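# Push a square block flush against a flat board

## Task

Slide the square block and the board (the two flat parts) into contact so that a complete edge of the block lies flush along an edge or end of the board, with one block corner matching one board corner. Neither part may be clamped in the fingers or raised off the table, or the task fails; tipping a part over is allowed. At the end both parts must lie flat on the table, at or close to where they began, and must not touch any other fixed object. The gripper must be empty at the end (holding anything scores 0), and the arrangement must stay in place without the robot supporting it, so release and pull the arm away before finishing.

## Robot and tools

Robot: one six-joint arm with a two-finger parallel gripper. Every joint list, in a call or in a result, uses this order: waist (joint_0), shoulder (joint_1), elbow (joint_2), wrist pitch (joint_3), wrist yaw (joint_4), wrist roll (joint_5), then the gripper.

Frames: the scene frame has its origin on the table top under the arm base, +z up, and +y to the left when facing along +x. Positions are in metres. The gripper's fingers point along its own +x and open and close along its own y. end_effector_position is the point midway between the finger pads, roughly 3 to 4 cm short of the fingertips. The reported hand position may be slightly wrong, more so at long reach, and the base may be tilted relative to the table.

execute_actions(actions): actions is a list of actions. Each action is a list of 0 to 15 rows; each row is one control step of 1/30 s. If an action has fewer than 15 rows, its last row is repeated until 15 steps (0.5 s) have passed. A row is one list of 7 numbers, each from -1 to 1: six joint values, then the gripper opening. The joint values are offsets from the joint angles at the start of that action (not from the previous row); for a call's first action, that means the angles in this scene's most recent report. Scale: 1.0 equals 0.9615 rad for waist, shoulder and elbow, 1.713 rad for wrist pitch, 1.767 rad for wrist yaw, 1.728 rad for wrist roll. The gripper number is absolute, not an offset: +1 is fully open (0.088 m between pads), empty fingers close at about -0.80, and anything down to -1 gives no more closure. Closing fully from open needs at least about 0.5 s. An empty actions list just returns the state and images.

Joint ranges in rad: waist -3.054 to 3.054, shoulder 0.000 to 3.142, elbow 0.000 to 2.356, wrist pitch -1.571 to 1.571, wrist yaw -1.571 to 1.571, wrist roll -3.142 to 3.142. An action is rejected if it would push a joint more than 0.010 rad beyond its range, judged from that action's starting angles; if the first action is malformed or fails this, nothing in the call runs. The true end may differ by 0.010 rad; a joint asked past it stops there and the result prints "joint sent to its limit" (absence of that line does not prove there is room).

move(target, speed, blocking): target is a single 7-number row as above; its joint offsets count from the Joint positions in the last result that showed them, and the gripper number is sent at once. All joints follow paths that finish together, so the hand traces a curve, lasting 0.5 to 10 s; speed (0.01 to 2 rad/s, default 0.5) caps the fastest joint. Paths ignore obstacles; faster moves hit harder, and aiming past a contact presses harder. The result adds a "move:" line: how it ended (done, off_target, moving, held, fault), limits=held or limits=none, and the joint furthest from target. With blocking=false you get control back after 0.5 s; call wait or stop before sending other motion.

wait(seconds): 0 to 10; the arm keeps its last command and a running move continues. stop(): brakes a running move (needs stopping room). zoom_image(camera, region): region is [x0, y0, x1, y1] pixels, at most 504 by 504, on cam_head_left, cam_head_right, cam_high, cam_low or cam_wrist (all 504x504). show_instructions() shows reference images; read_manual(section) gives licence texts. finished_scene(scene) ends the current scene (pass its number) and cannot be undone.

Motion limits: each step the commanded angle may lead the measured one by at most 0.211 rad (waist, shoulder, elbow), 0.213 (wrist pitch), 0.267 (wrist yaw), 0.228 (wrist roll), and targets that would put the hand over 70 mm from where it is are scaled back. Big changes therefore take several actions; friction can leave joints short, so check Joint positions after moving.

Result lines: hand pose (position, quaternion wxyz) and velocities; Joint positions and Joint velocities (rad, rad/s, then pad gap in m); Joint targets (angles currently being driven to); grip_measured (opening on the command scale; may be off by about 1 mm and reads narrower while squeezing); grip_effort_n (motor effort, negative closing); Joint torques and External joint torques (estimated outside load, includes friction). "joint command not followed" means the clearance check altered targets.

Avoid: closing the fingers on either part or lifting it; hard or fast pushes and slams; knocking anything off the table. Load limits (N m): waist 17.8, shoulder 22, elbow 22, wrist pitch 5.8, wrist yaw 5.78, wrist roll 5.42; reaching one triggers a TORQUE FAULT that freezes the arm for 10 s. Long pressing heats motors (MOTOR HOT from 50 °C, OVER-TEMPERATURE FAULT at 95 °C). Push the pieces with the open or closed fingers, then open, back away, and confirm the pieces stay aligned before finishing.

Each tool is called after ">>>" in YAML: its name, and indented under it one key for each argument.

Reference images:

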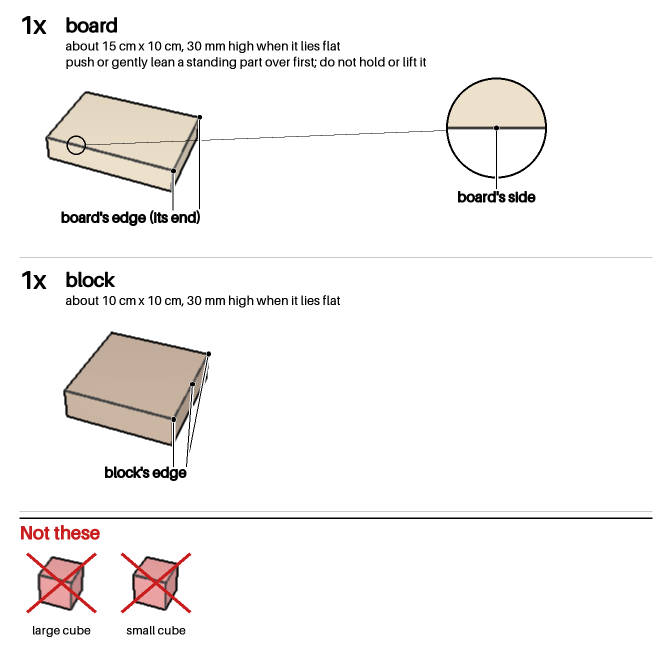

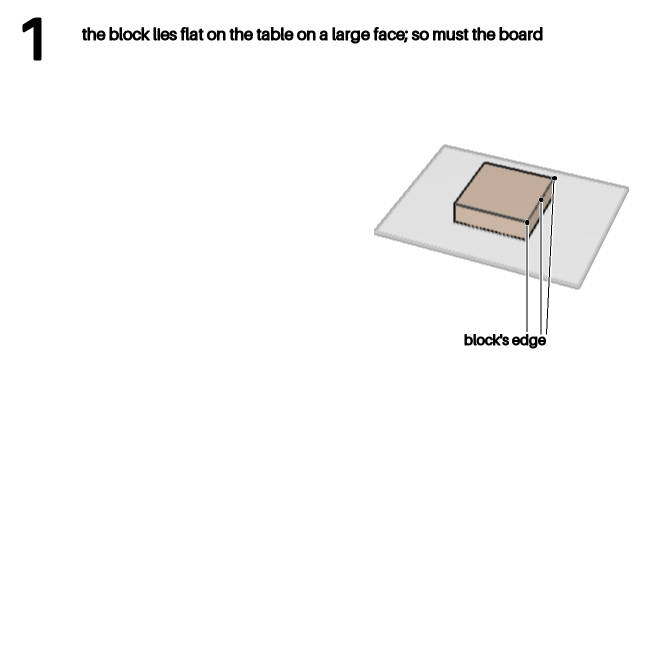

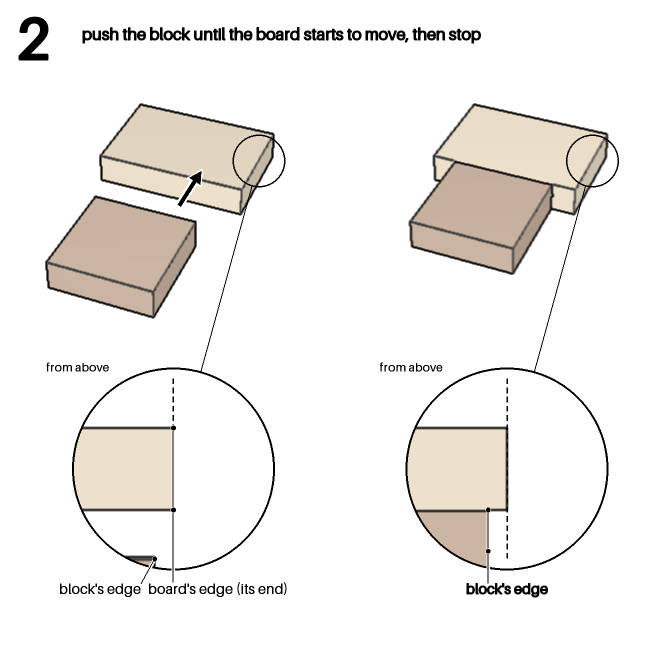

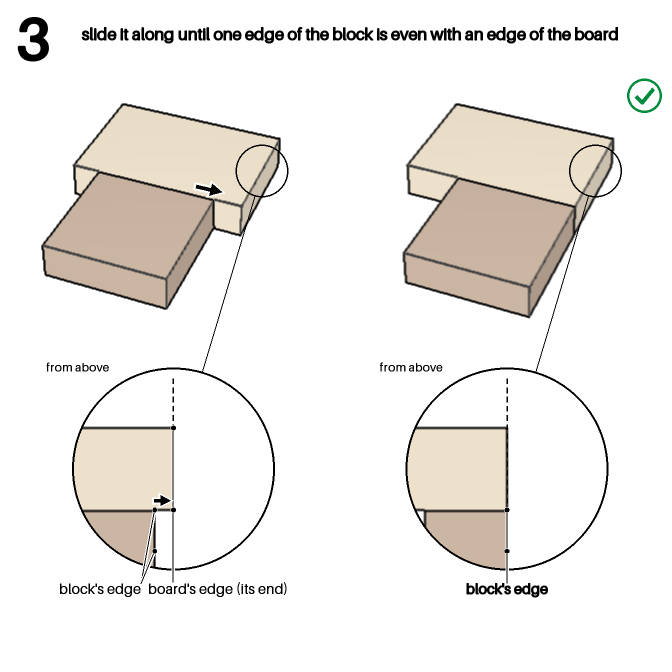

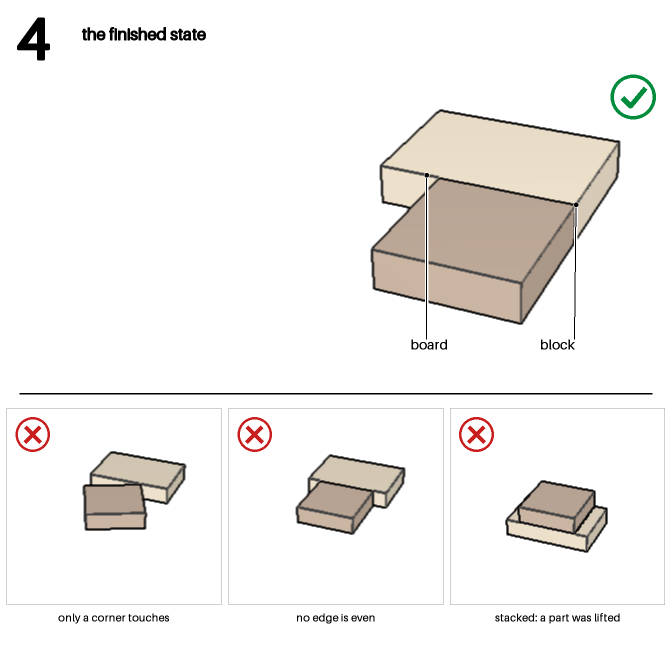

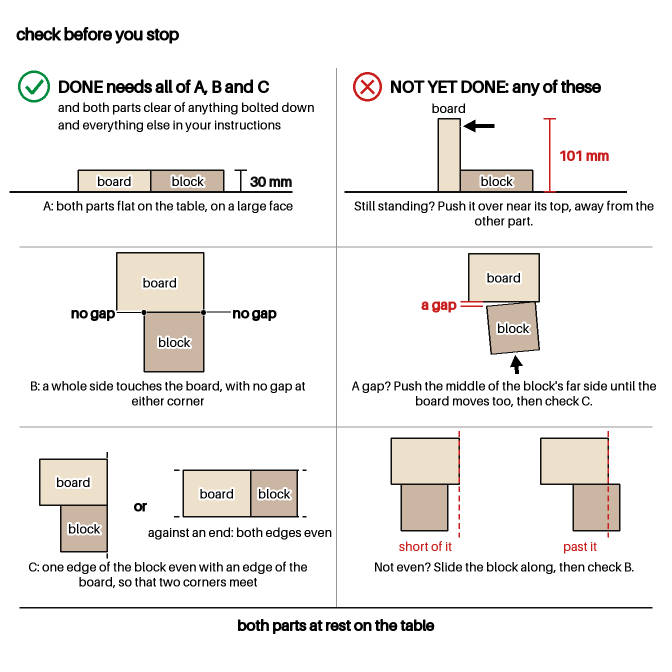

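## Session

>>> execute_actions:
  actions: []

Scene clock: 0.00 s.
end_effector_position=(+0.2662, +0.0762, +0.2694) grip_measured=+0.856 grip_effort_n=n/a end_effector_quat_wxyz=(+0.878, -0.206, +0.418, -0.113) end_effector_velocity=(-0.002, -0.001, -0.001) end_effector_angular_velocity=(-0.013, +0.018, +0.015)
Joint names: [waist, shoulder, elbow, wrist pitch, wrist yaw, wrist roll]
Joint positions: [ 0.819  1.321  1.037 -0.946  0.725  0.351  0.081]
Joint velocities: [-0.002 -0.002 -0.002 -0.007 -0.007 -0.022 -0.   ]
Joint torques (N m, as the arm reports them, + toward a larger angle): no reading
External joint torques (N m, as the arm's controller estimates them; a push from outside toward a larger angle lowers the number): no reading
Motor temperatures (°C, as the motors report them): [27 25 28 25 27 25]
Heat: hottest elbow 28 °C (+0.0 °C/min).
Joint targets: [0.819 1.321 1.037 -0.946 0.725 0.351]

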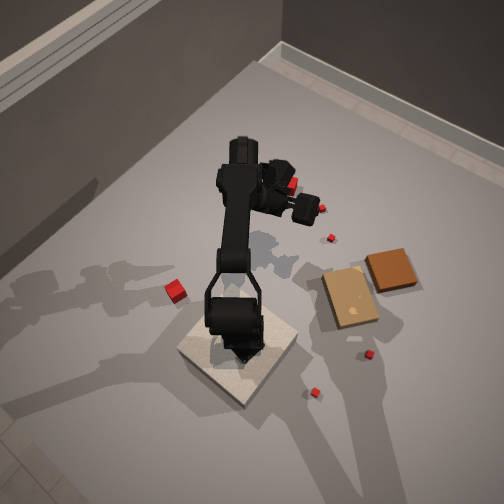

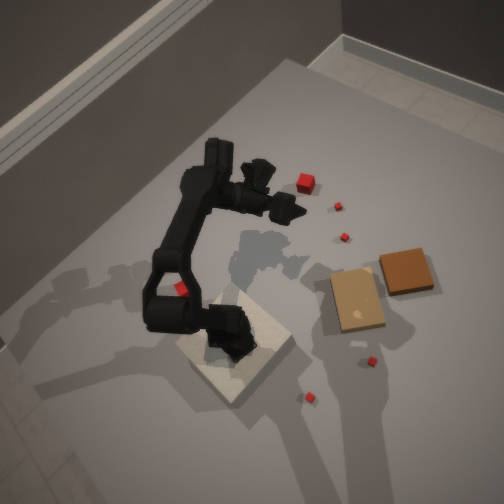

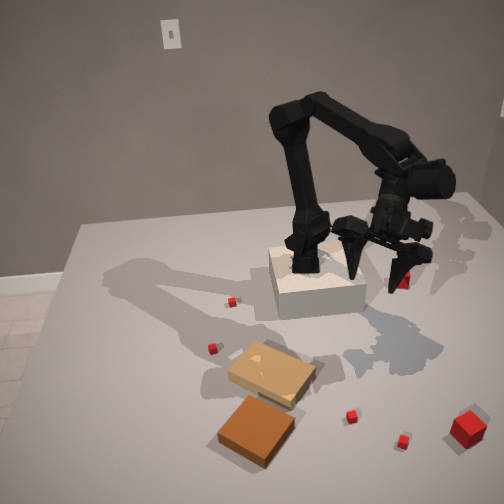

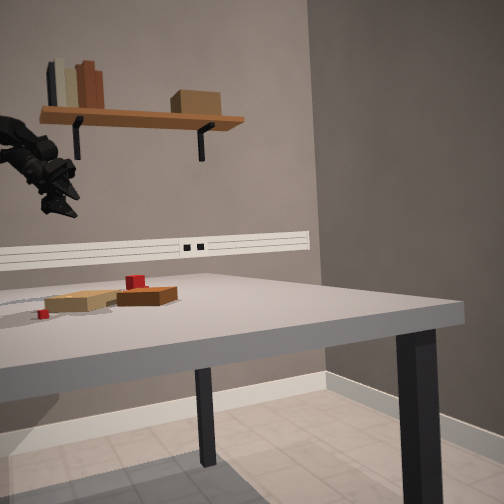

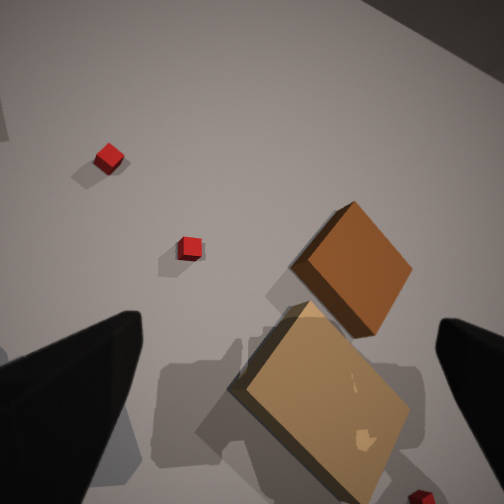

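>>> zoom_image:
  camera: "cam_head_left"
  region: [300,230,440,370]

>>> zoom_image:
  camera: "cam_high"
  region: [190,320,350,480]

Region (300, 230, 440, 370) of cam_head_left's 504x504 image, scaled by 3.600, with more detail than that image has.

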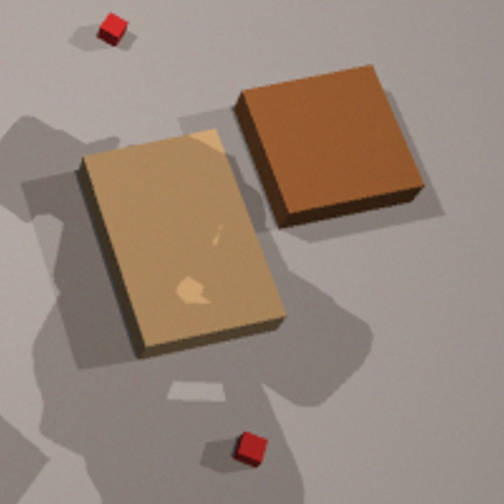

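Region (190, 320, 350, 480) of cam_high's 504x504 image, scaled by 3.150, with more detail than that image has.

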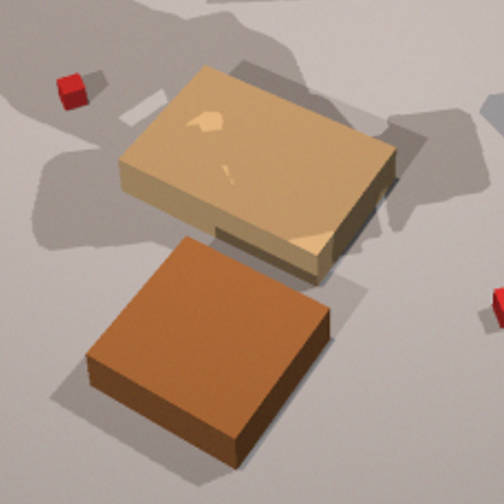

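>>> move:
  target: [-0.94,0.99,0.893,-0.091,-0.41,-0.866,0.4]
  speed: 1.0

Scene clock: 50.77 s.
end_effector_position=(+0.4408, -0.1220, +0.1537) grip_measured=+0.403 grip_effort_n=-16.0 end_effector_quat_wxyz=(+0.682, -0.324, +0.596, +0.274) end_effector_velocity=(-0.003, -0.004, +0.000) end_effector_angular_velocity=(-0.006, +0.009, -0.001)
Joint names: [waist, shoulder, elbow, wrist pitch, wrist yaw, wrist roll]
Joint positions: [-0.086  2.256  1.888 -1.1    0.002 -1.143  0.059]
Joint velocities: [-0.007 -0.002 -0.002 -0.007  0.007 -0.007 -0.   ]
Joint torques (N m, as the arm reports them, + toward a larger angle): [ 0.48 -7.72  5.73  0.5  -0.17 -0.07]
External joint torques (N m, as the arm's controller estimates them; a push from outside toward a larger angle lowers the number): [ 0.24  3.07 -0.35 -0.06 -0.1  -0.07]
Motor temperatures (°C, as the motors report them): [27 28 34 27 28 25]
Heat: hottest elbow 34 °C (+7.1 °C/min).
Joint targets: [-0.085 2.273 1.896 -1.102 0.000 -1.146]
move: off_target; limits=none; farthest joint: the shoulder, 0.017 radians from its target (0.952 radians at the start)
camera_calibration (this result's frames):
cam_wrist: T_world_to_cam=[[0.783922, -0.61636, 0.074606, -0.42389], [-0.613641, -0.750924, 0.244046, 0.172822], [-0.0943968, -0.237094, -0.96689, 0.241757], [0, 0, 0, 1]] pos_world=[0.461168, -0.0741739, 0.2232]

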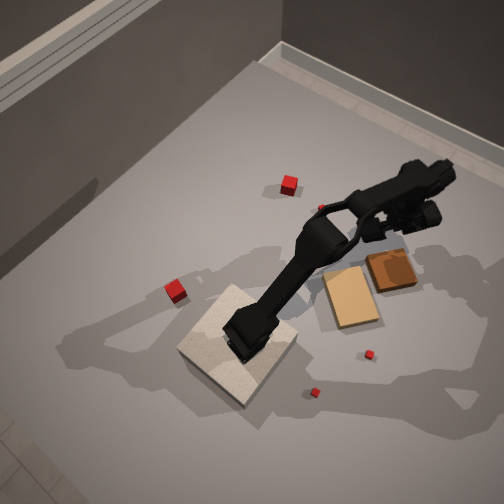

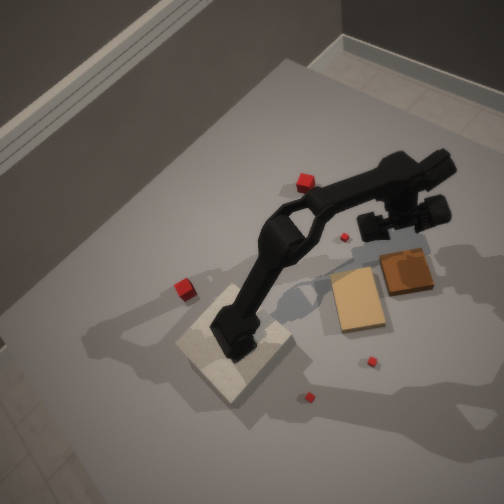

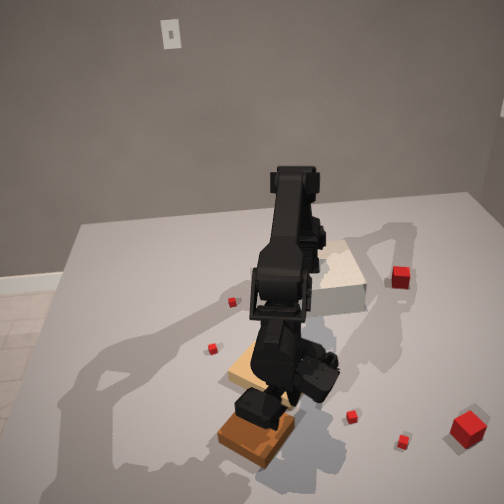

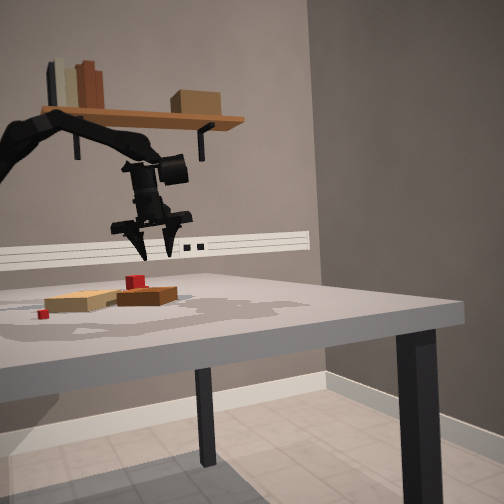

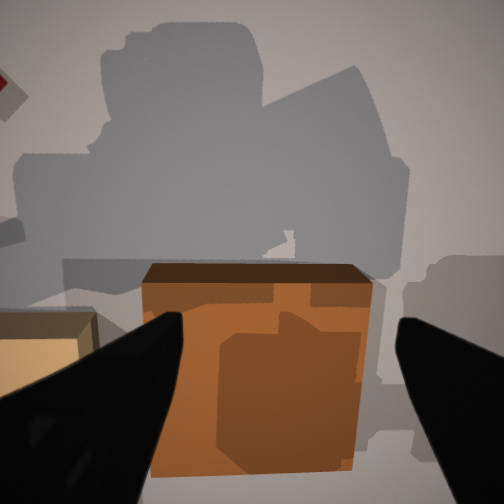

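>>> move:
  target: [0.012,0.145,-0.012,0.015,0,0.005,0.4]

Scene clock: 56.27 s.
end_effector_position=(+0.4394, -0.1154, +0.0976) grip_measured=+0.403 grip_effort_n=-16.0 end_effector_quat_wxyz=(+0.654, -0.303, +0.625, +0.301) end_effector_velocity=(-0.005, +0.001, +0.000) end_effector_angular_velocity=(+0.012, +0.019, +0.006)
Joint names: [waist, shoulder, elbow, wrist pitch, wrist yaw, wrist roll]
Joint positions: [-0.076  2.381  1.883 -1.075  0.002 -1.137  0.059]
Joint velocities: [-0.002 -0.002 -0.002 -0.022 -0.007 -0.007 -0.   ]
Joint torques (N m, as the arm reports them, + toward a larger angle): [ 0.54 -8.36  4.11  0.52 -0.09  0.14]
External joint torques (N m, as the arm's controller estimates them; a push from outside toward a larger angle lowers the number): [ 0.23  2.89 -1.65  0.18 -0.01  0.13]
Motor temperatures (°C, as the motors report them): [27 29 35 27 28 25]
Heat: hottest elbow 35 °C (+7.5 °C/min).
Joint targets: [-0.074 2.395 1.876 -1.074 0.002 -1.134]
move: off_target; limits=none; farthest joint: the shoulder, 0.014 radians from its target (0.140 radians at the start)
camera_calibration (this result's frames):
cam_wrist: T_world_to_cam=[[0.790926, -0.611486, -0.0228188, -0.407515], [-0.581218, -0.762392, 0.284507, 0.171132], [-0.191369, -0.211761, -0.958402, 0.233639], [0, 0, 0, 1]] pos_world=[0.466491, -0.0692443, 0.165933]

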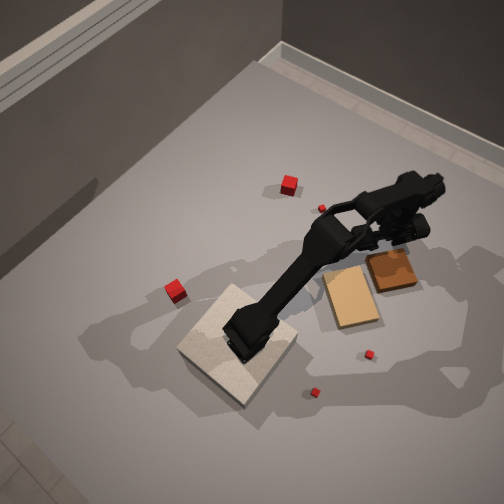

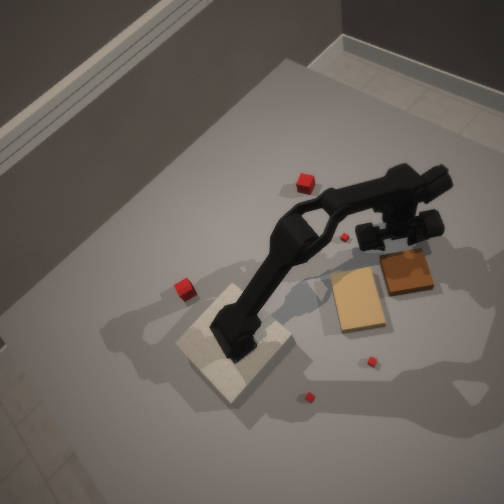

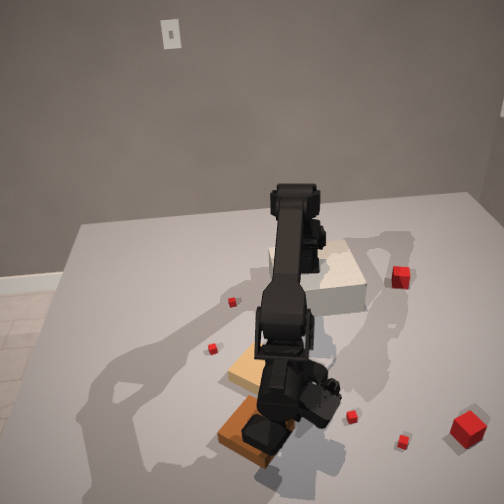

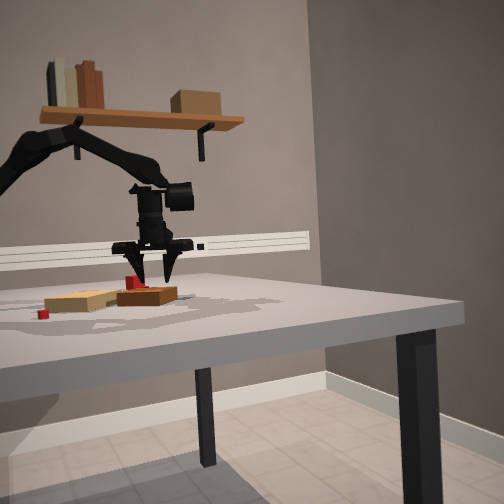

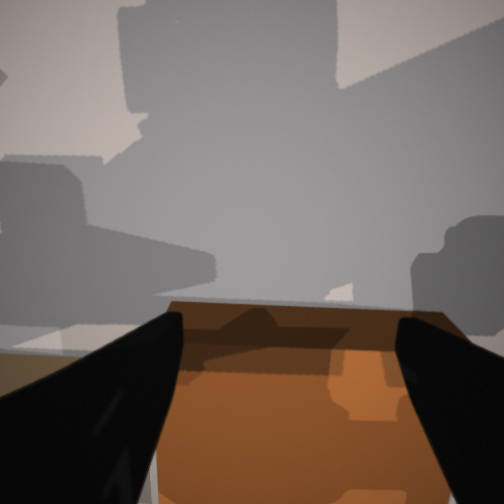

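>>> move:
  target: [0,0.072,-0.078,0.075,0,0,0.4]
  speed: 0.2

Scene clock: 62.17 s.
end_effector_position=(+0.4452, -0.1142, +0.0640) grip_measured=+0.403 grip_effort_n=-16.0 end_effector_quat_wxyz=(+0.660, -0.307, +0.618, +0.298) end_effector_velocity=(-0.003, -0.004, +0.000) end_effector_angular_velocity=(-0.005, +0.009, -0.015)
Joint names: [waist, shoulder, elbow, wrist pitch, wrist yaw, wrist roll]
Joint positions: [-0.073  2.426  1.822 -0.949 -0.001 -1.137  0.059]
Joint velocities: [-0.007 -0.002 -0.002 -0.007  0.007  0.007 -0.   ]
Joint torques (N m, as the arm reports them, + toward a larger angle): [ 0.13 -7.4   3.24  0.66  0.04  0.04]
External joint torques (N m, as the arm's controller estimates them; a push from outside toward a larger angle lowers the number): [-0.09  4.   -2.44  0.26  0.11  0.04]
Motor temperatures (°C, as the motors report them): [27 31 34 27 28 25]
Heat: hottest elbow 34 °C (+5.1 °C/min).
Joint targets: [-0.076 2.451 1.808 -0.946 0.002 -1.137]
move: off_target; limits=none; farthest joint: the shoulder, 0.025 radians from its target (0.069 radians at the start)
camera_calibration (this result's frames):
cam_wrist: T_world_to_cam=[[0.79259, -0.609732, -0.00532129, -0.41385], [-0.585192, -0.763084, 0.274323, 0.187326], [-0.171324, -0.214312, -0.961623, 0.193741], [0, 0, 0, 1]] pos_world=[0.470828, -0.0678715, 0.132715]

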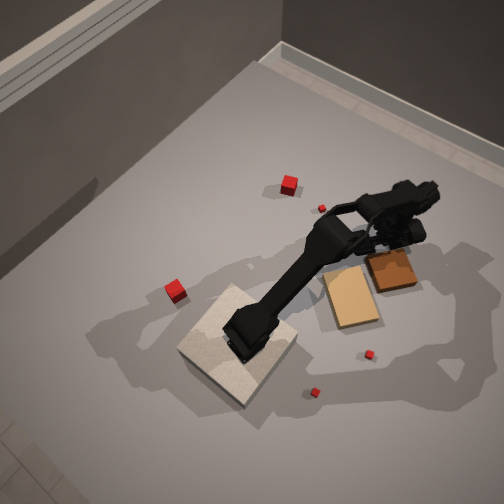

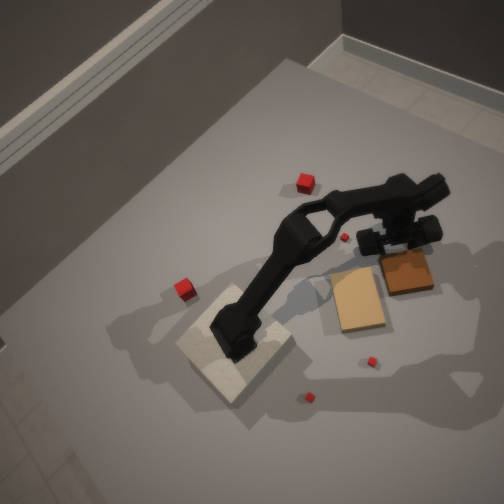

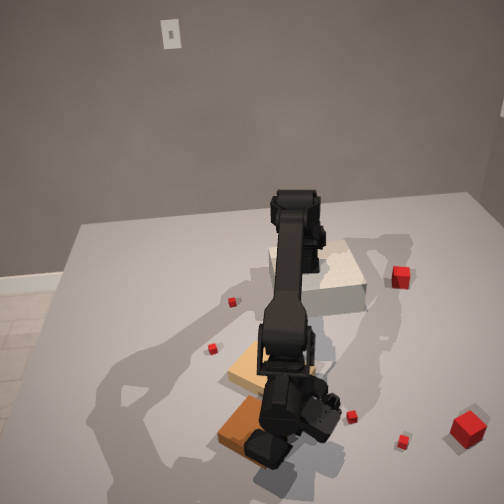

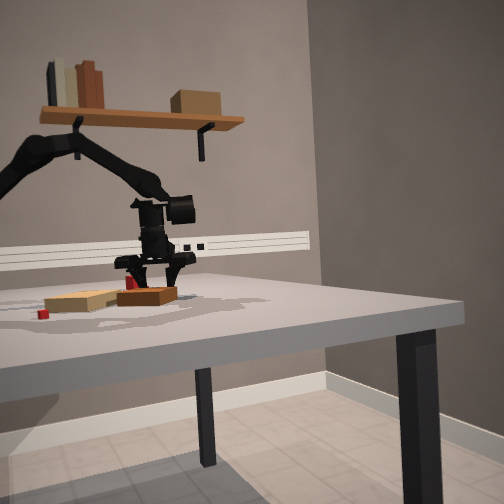

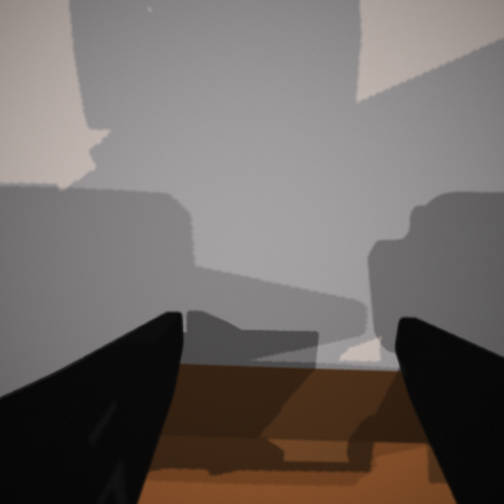

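>>> move:
  target: [-0.082,-0.05,-0.115,0.028,0,-0.028,0.4]
  speed: 0.1

Scene clock: 69.03 s.
end_effector_position=(+0.4258, -0.1393, +0.0618) grip_measured=+0.403 grip_effort_n=-16.0 end_effector_quat_wxyz=(+0.666, -0.299, +0.618, +0.291) end_effector_velocity=(-0.003, -0.001, +0.000) end_effector_angular_velocity=(-0.004, +0.009, -0.010)
Joint names: [waist, shoulder, elbow, wrist pitch, wrist yaw, wrist roll]
Joint positions: [-0.141  2.378  1.729 -0.9   -0.009 -1.183  0.059]
Joint velocities: [-0.002 -0.002 -0.002 -0.007  0.007  0.007 -0.   ]
Joint torques (N m, as the arm reports them, + toward a larger angle): [-0.71 -9.51  2.92  0.42  0.24 -0.04]
External joint torques (N m, as the arm's controller estimates them; a push from outside toward a larger angle lowers the number): [-1.04  1.49 -2.67  0.    0.33 -0.04]
Motor temperatures (°C, as the motors report them): [27 33 34 27 28 25]
Heat: hottest elbow 34 °C (+4.1 °C/min).
Joint targets: [-0.152 2.378 1.711 -0.901 -0.001 -1.186]
move: off_target; limits=none; farthest joint: the elbow, 0.018 radians from its target (0.110 radians at the start)
camera_calibration (this result's frames):
cam_wrist: T_world_to_cam=[[0.77911, -0.626874, -0.00399827, -0.410449], [-0.603522, -0.751782, 0.26568, 0.167364], [-0.169554, -0.204581, -0.964053, 0.183702], [0, 0, 0, 1]] pos_world=[0.451941, -0.0938968, 0.130992]

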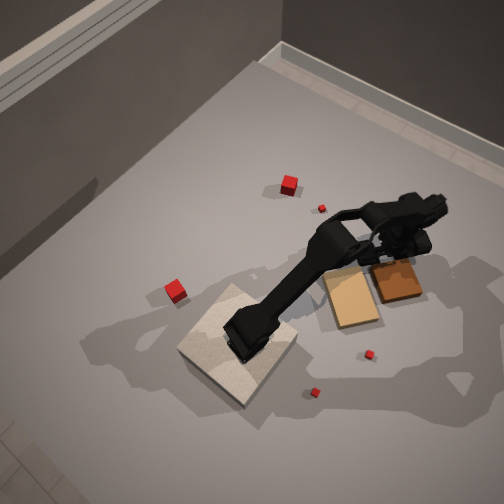

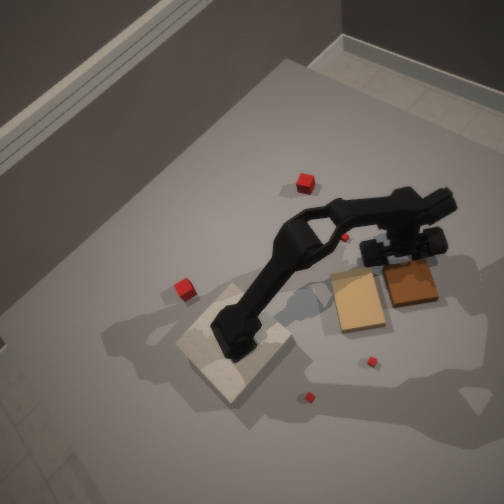

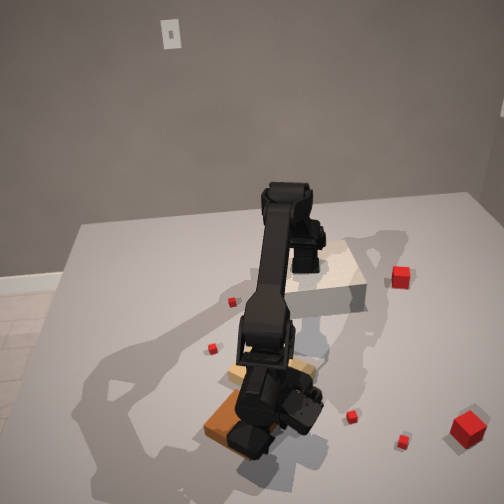

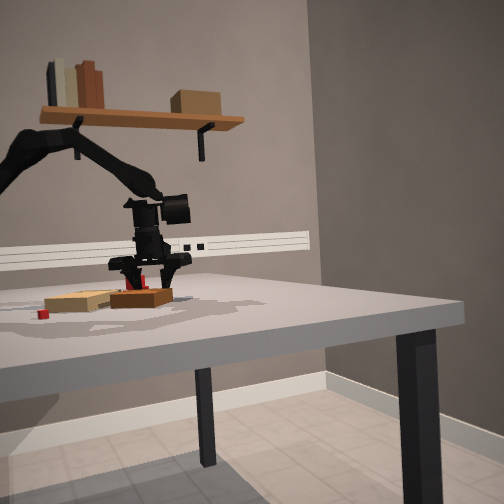

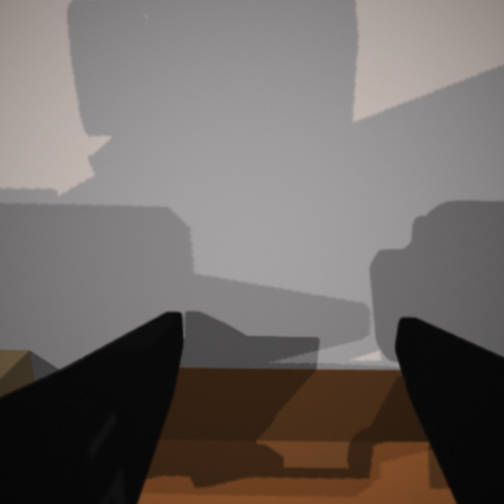

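>>> move:
  target: [0.065,0.035,0.095,-0.045,0.005,0.03,0.4]
  speed: 0.3

Scene clock: 80.10 s.
end_effector_position=(+0.4401, -0.1152, +0.0761) grip_measured=+0.403 grip_effort_n=-16.0 end_effector_quat_wxyz=(+0.661, -0.304, +0.619, +0.296) end_effector_velocity=(-0.001, +0.000, -0.001) end_effector_angular_velocity=(+0.009, +0.005, +0.005)
Joint names: [waist, shoulder, elbow, wrist pitch, wrist yaw, wrist roll]
Joint positions: [-0.078  2.392  1.812 -0.975 -0.002 -1.134  0.059]
Joint velocities: [-0.002  0.002  0.002 -0.007 -0.007 -0.007 -0.   ]
Joint torques (N m, as the arm reports them, + toward a larger angle): [ 0.31 -7.75  5.55  0.34  0.    0.13]
External joint torques (N m, as the arm's controller estimates them; a push from outside toward a larger angle lowers the number): [-0.02  3.36 -0.11 -0.06  0.08  0.13]
Motor temperatures (°C, as the motors report them): [27 37 33 26 28 25]
Heat: hottest shoulder 37 °C (+5.1 °C/min).
Joint targets: [-0.079 2.411 1.821 -0.977 -0.000 -1.131]
move: off_target; limits=none; farthest joint: the shoulder, 0.020 radians from its target (0.034 radians at the start)
camera_calibration (this result's frames):
cam_wrist: T_world_to_cam=[[0.787988, -0.615643, -0.00764322, -0.408811], [-0.590567, -0.759286, 0.273341, 0.183185], [-0.174084, -0.210876, -0.961887, 0.205966], [0, 0, 0, 1]] pos_world=[0.466177, -0.0691591, 0.144919]

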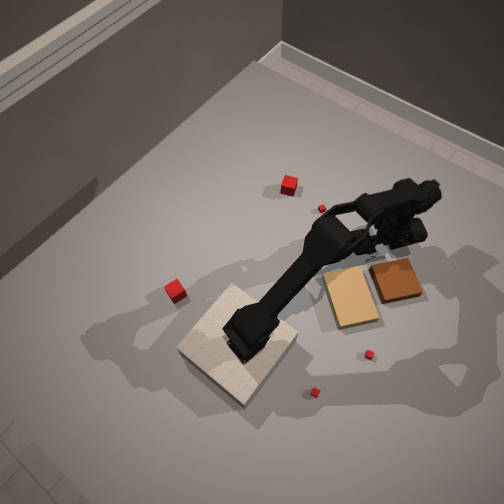

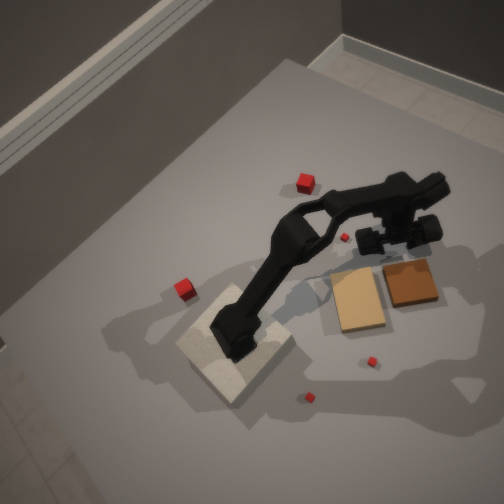

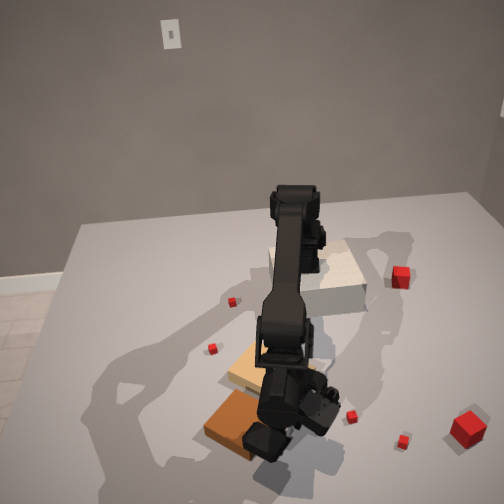

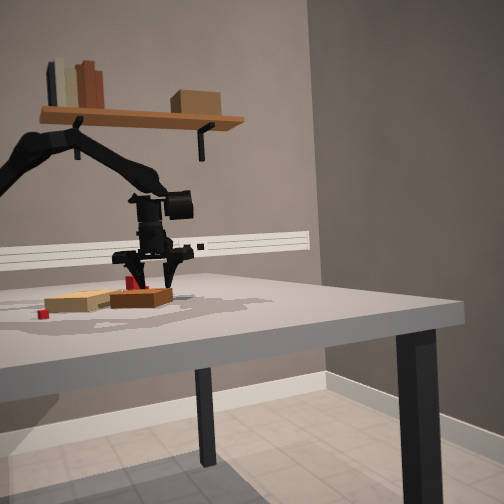

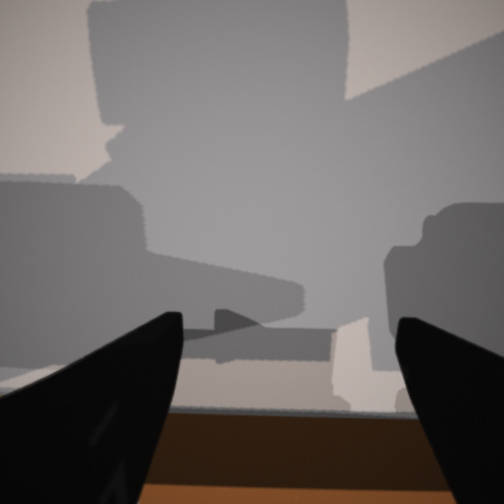

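>>> move:
  target: [0.15,-0.391,-0.69,0.151,0,0.091,0.4]

>>> zoom_image:
  camera: "cam_head_right"
  region: [320,230,450,350]

Scene clock: 84.17 s.
end_effector_position=(+0.3356, -0.0380, +0.0661) grip_measured=+0.403 grip_effort_n=-15.6 end_effector_quat_wxyz=(+0.653, -0.294, +0.630, +0.299) end_effector_velocity=(+0.002, +0.000, +0.002) end_effector_angular_velocity=(+0.006, -0.013, -0.010)
Joint names: [waist, shoulder, elbow, wrist pitch, wrist yaw, wrist roll]
Joint positions: [ 0.065  2.027  1.159 -0.718 -0.002 -0.98   0.059]
Joint velocities: [-0.002 -0.007 -0.002  0.007 -0.007  0.007 -0.   ]
Joint torques (N m, as the arm reports them, + toward a larger angle): [ 0.43 -8.01  3.03  0.58 -0.09  0.14]
External joint torques (N m, as the arm's controller estimates them; a push from outside toward a larger angle lowers the number): [ 0.25  0.26 -2.1   0.19 -0.01  0.14]
Motor temperatures (°C, as the motors report them): [27 38 33 26 28 25]
Heat: hottest shoulder 38 °C (+6.1 °C/min).
Joint targets: [0.066 2.016 1.149 -0.716 -0.002 -0.977]
move: off_target; limits=none; farthest joint: the shoulder, 0.011 radians from its target (0.376 radians at the start)
camera_calibration (this result's frames):
cam_wrist: T_world_to_cam=[[0.780444, -0.624166, -0.0363838, -0.274937], [-0.590088, -0.754569, 0.287091, 0.181897], [-0.206647, -0.202589, -0.957212, 0.205349], [0, 0, 0, 1]] pos_world=[0.364343, 0.00724902, 0.134339]

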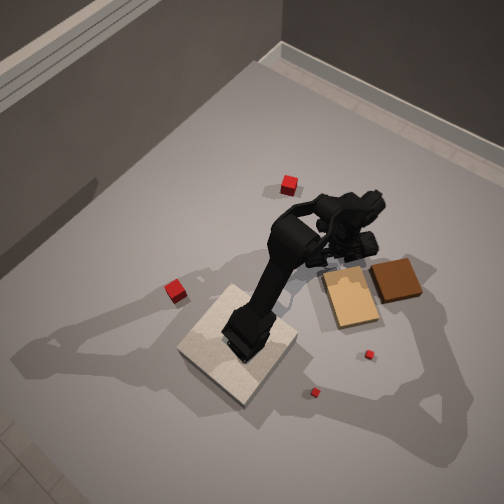

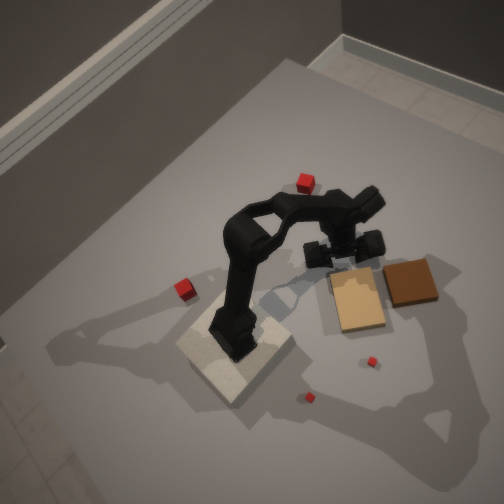

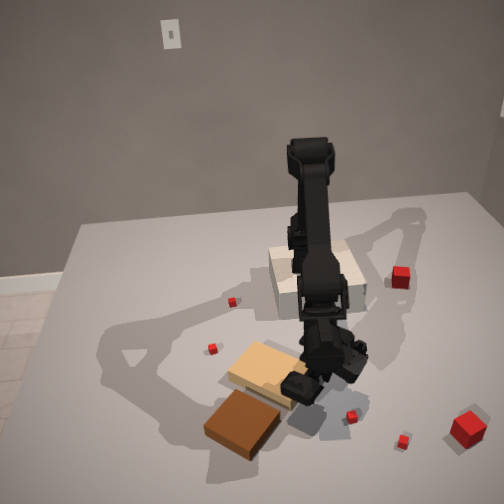

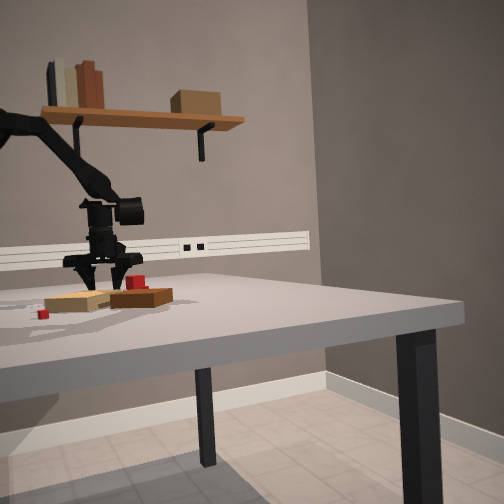

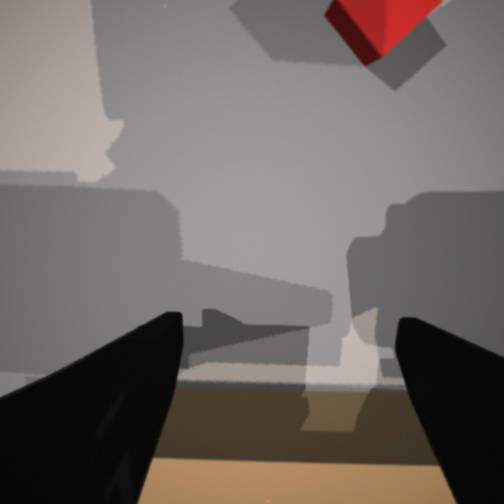

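Region (320, 230, 450, 350) of cam_head_right's 504x504 image, scaled by 3.877, with more detail than that image has; it fills the top 465 rows of this view, and the rest is white.

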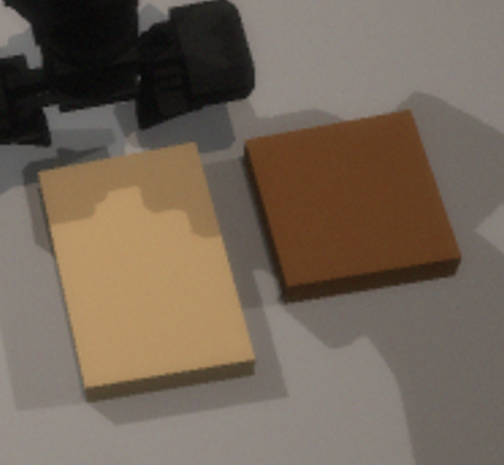

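>>> move:
  target: [-0.032,-0.01,-0.042,0.02,0,-0.013,0.4]
  speed: 0.05

>>> zoom_image:
  camera: "cam_head_right"
  region: [320,230,450,350]

Scene clock: 92.00 s.
end_effector_position=(+0.3305, -0.0469, +0.0595) grip_measured=+0.403 grip_effort_n=-16.0 end_effector_quat_wxyz=(+0.655, -0.291, +0.631, +0.296) end_effector_velocity=(-0.002, -0.002, +0.000) end_effector_angular_velocity=(-0.007, +0.008, +0.020)
Joint names: [waist, shoulder, elbow, wrist pitch, wrist yaw, wrist roll]
Joint positions: [ 0.036  2.027  1.128 -0.686 -0.002 -0.999  0.059]
Joint velocities: [-0.002 -0.002 -0.002 -0.007  0.007 -0.022 -0.   ]
Joint torques (N m, as the arm reports them, + toward a larger angle): [ 0.04 -7.83  3.04  0.59 -0.09 -0.06]
External joint torques (N m, as the arm's controller estimates them; a push from outside toward a larger angle lowers the number): [-0.15  0.26 -1.88  0.24 -0.01 -0.07]
Motor temperatures (°C, as the motors report them): [27 39 33 26 27 25]
Heat: hottest shoulder 39 °C (+6.1 °C/min).
Joint targets: [0.034 2.017 1.118 -0.684 -0.002 -1.003]
move: done; limits=none; farthest joint: the elbow, 0.010 radians from its target (0.040 radians at the start)
camera_calibration (this result's frames):
cam_wrist: T_world_to_cam=[[0.774746, -0.63129, -0.035229, -0.27522], [-0.597511, -0.749234, 0.285707, 0.176855], [-0.206759, -0.2003, -0.957669, 0.19641], [0, 0, 0, 1]] pos_world=[0.359508, -0.00189673, 0.127872]

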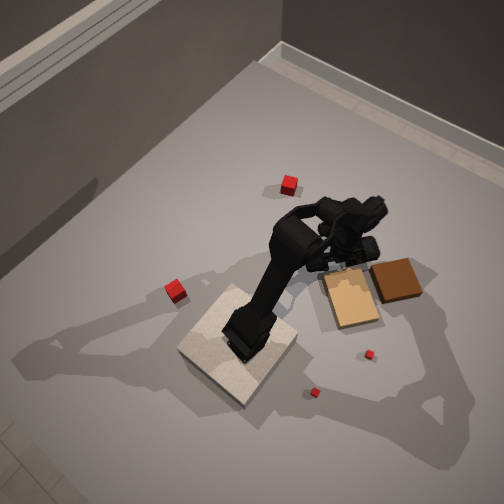

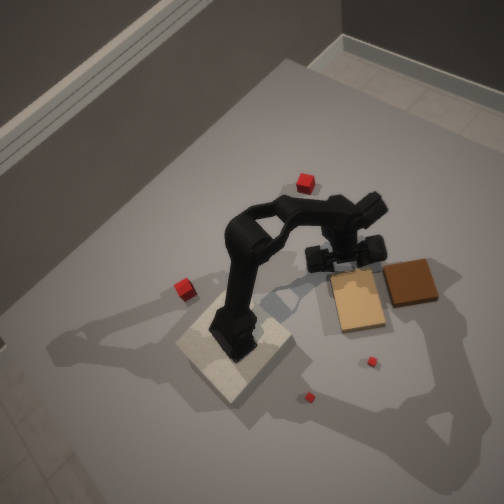

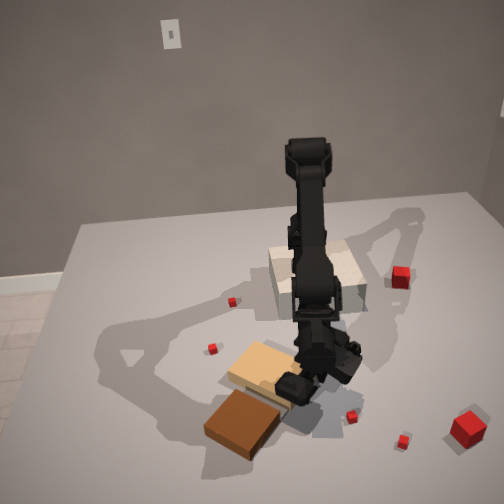

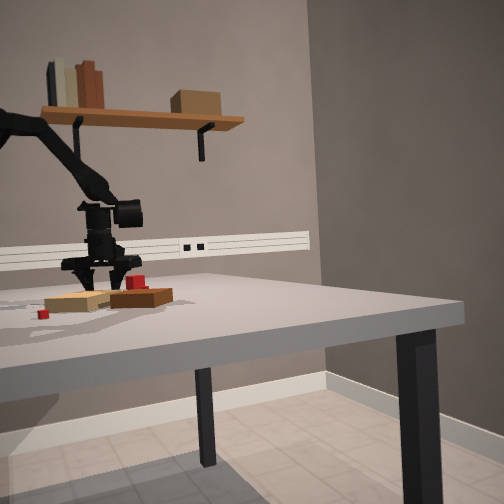

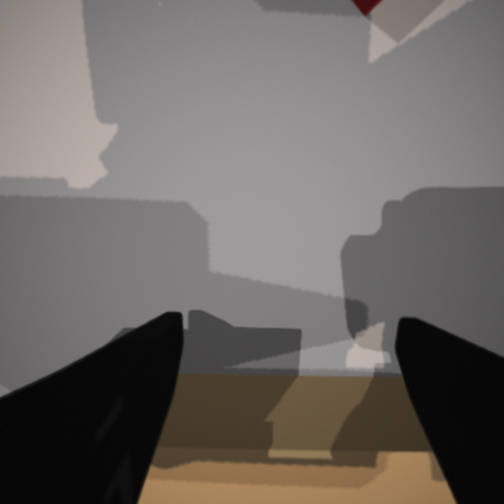

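Region (320, 230, 450, 350) of cam_head_right's 504x504 image, scaled by 3.877, with more detail than that image has; it fills the top 465 rows of this view, and the rest is white.

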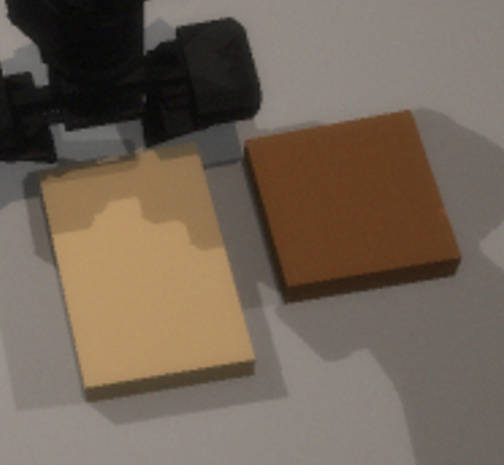

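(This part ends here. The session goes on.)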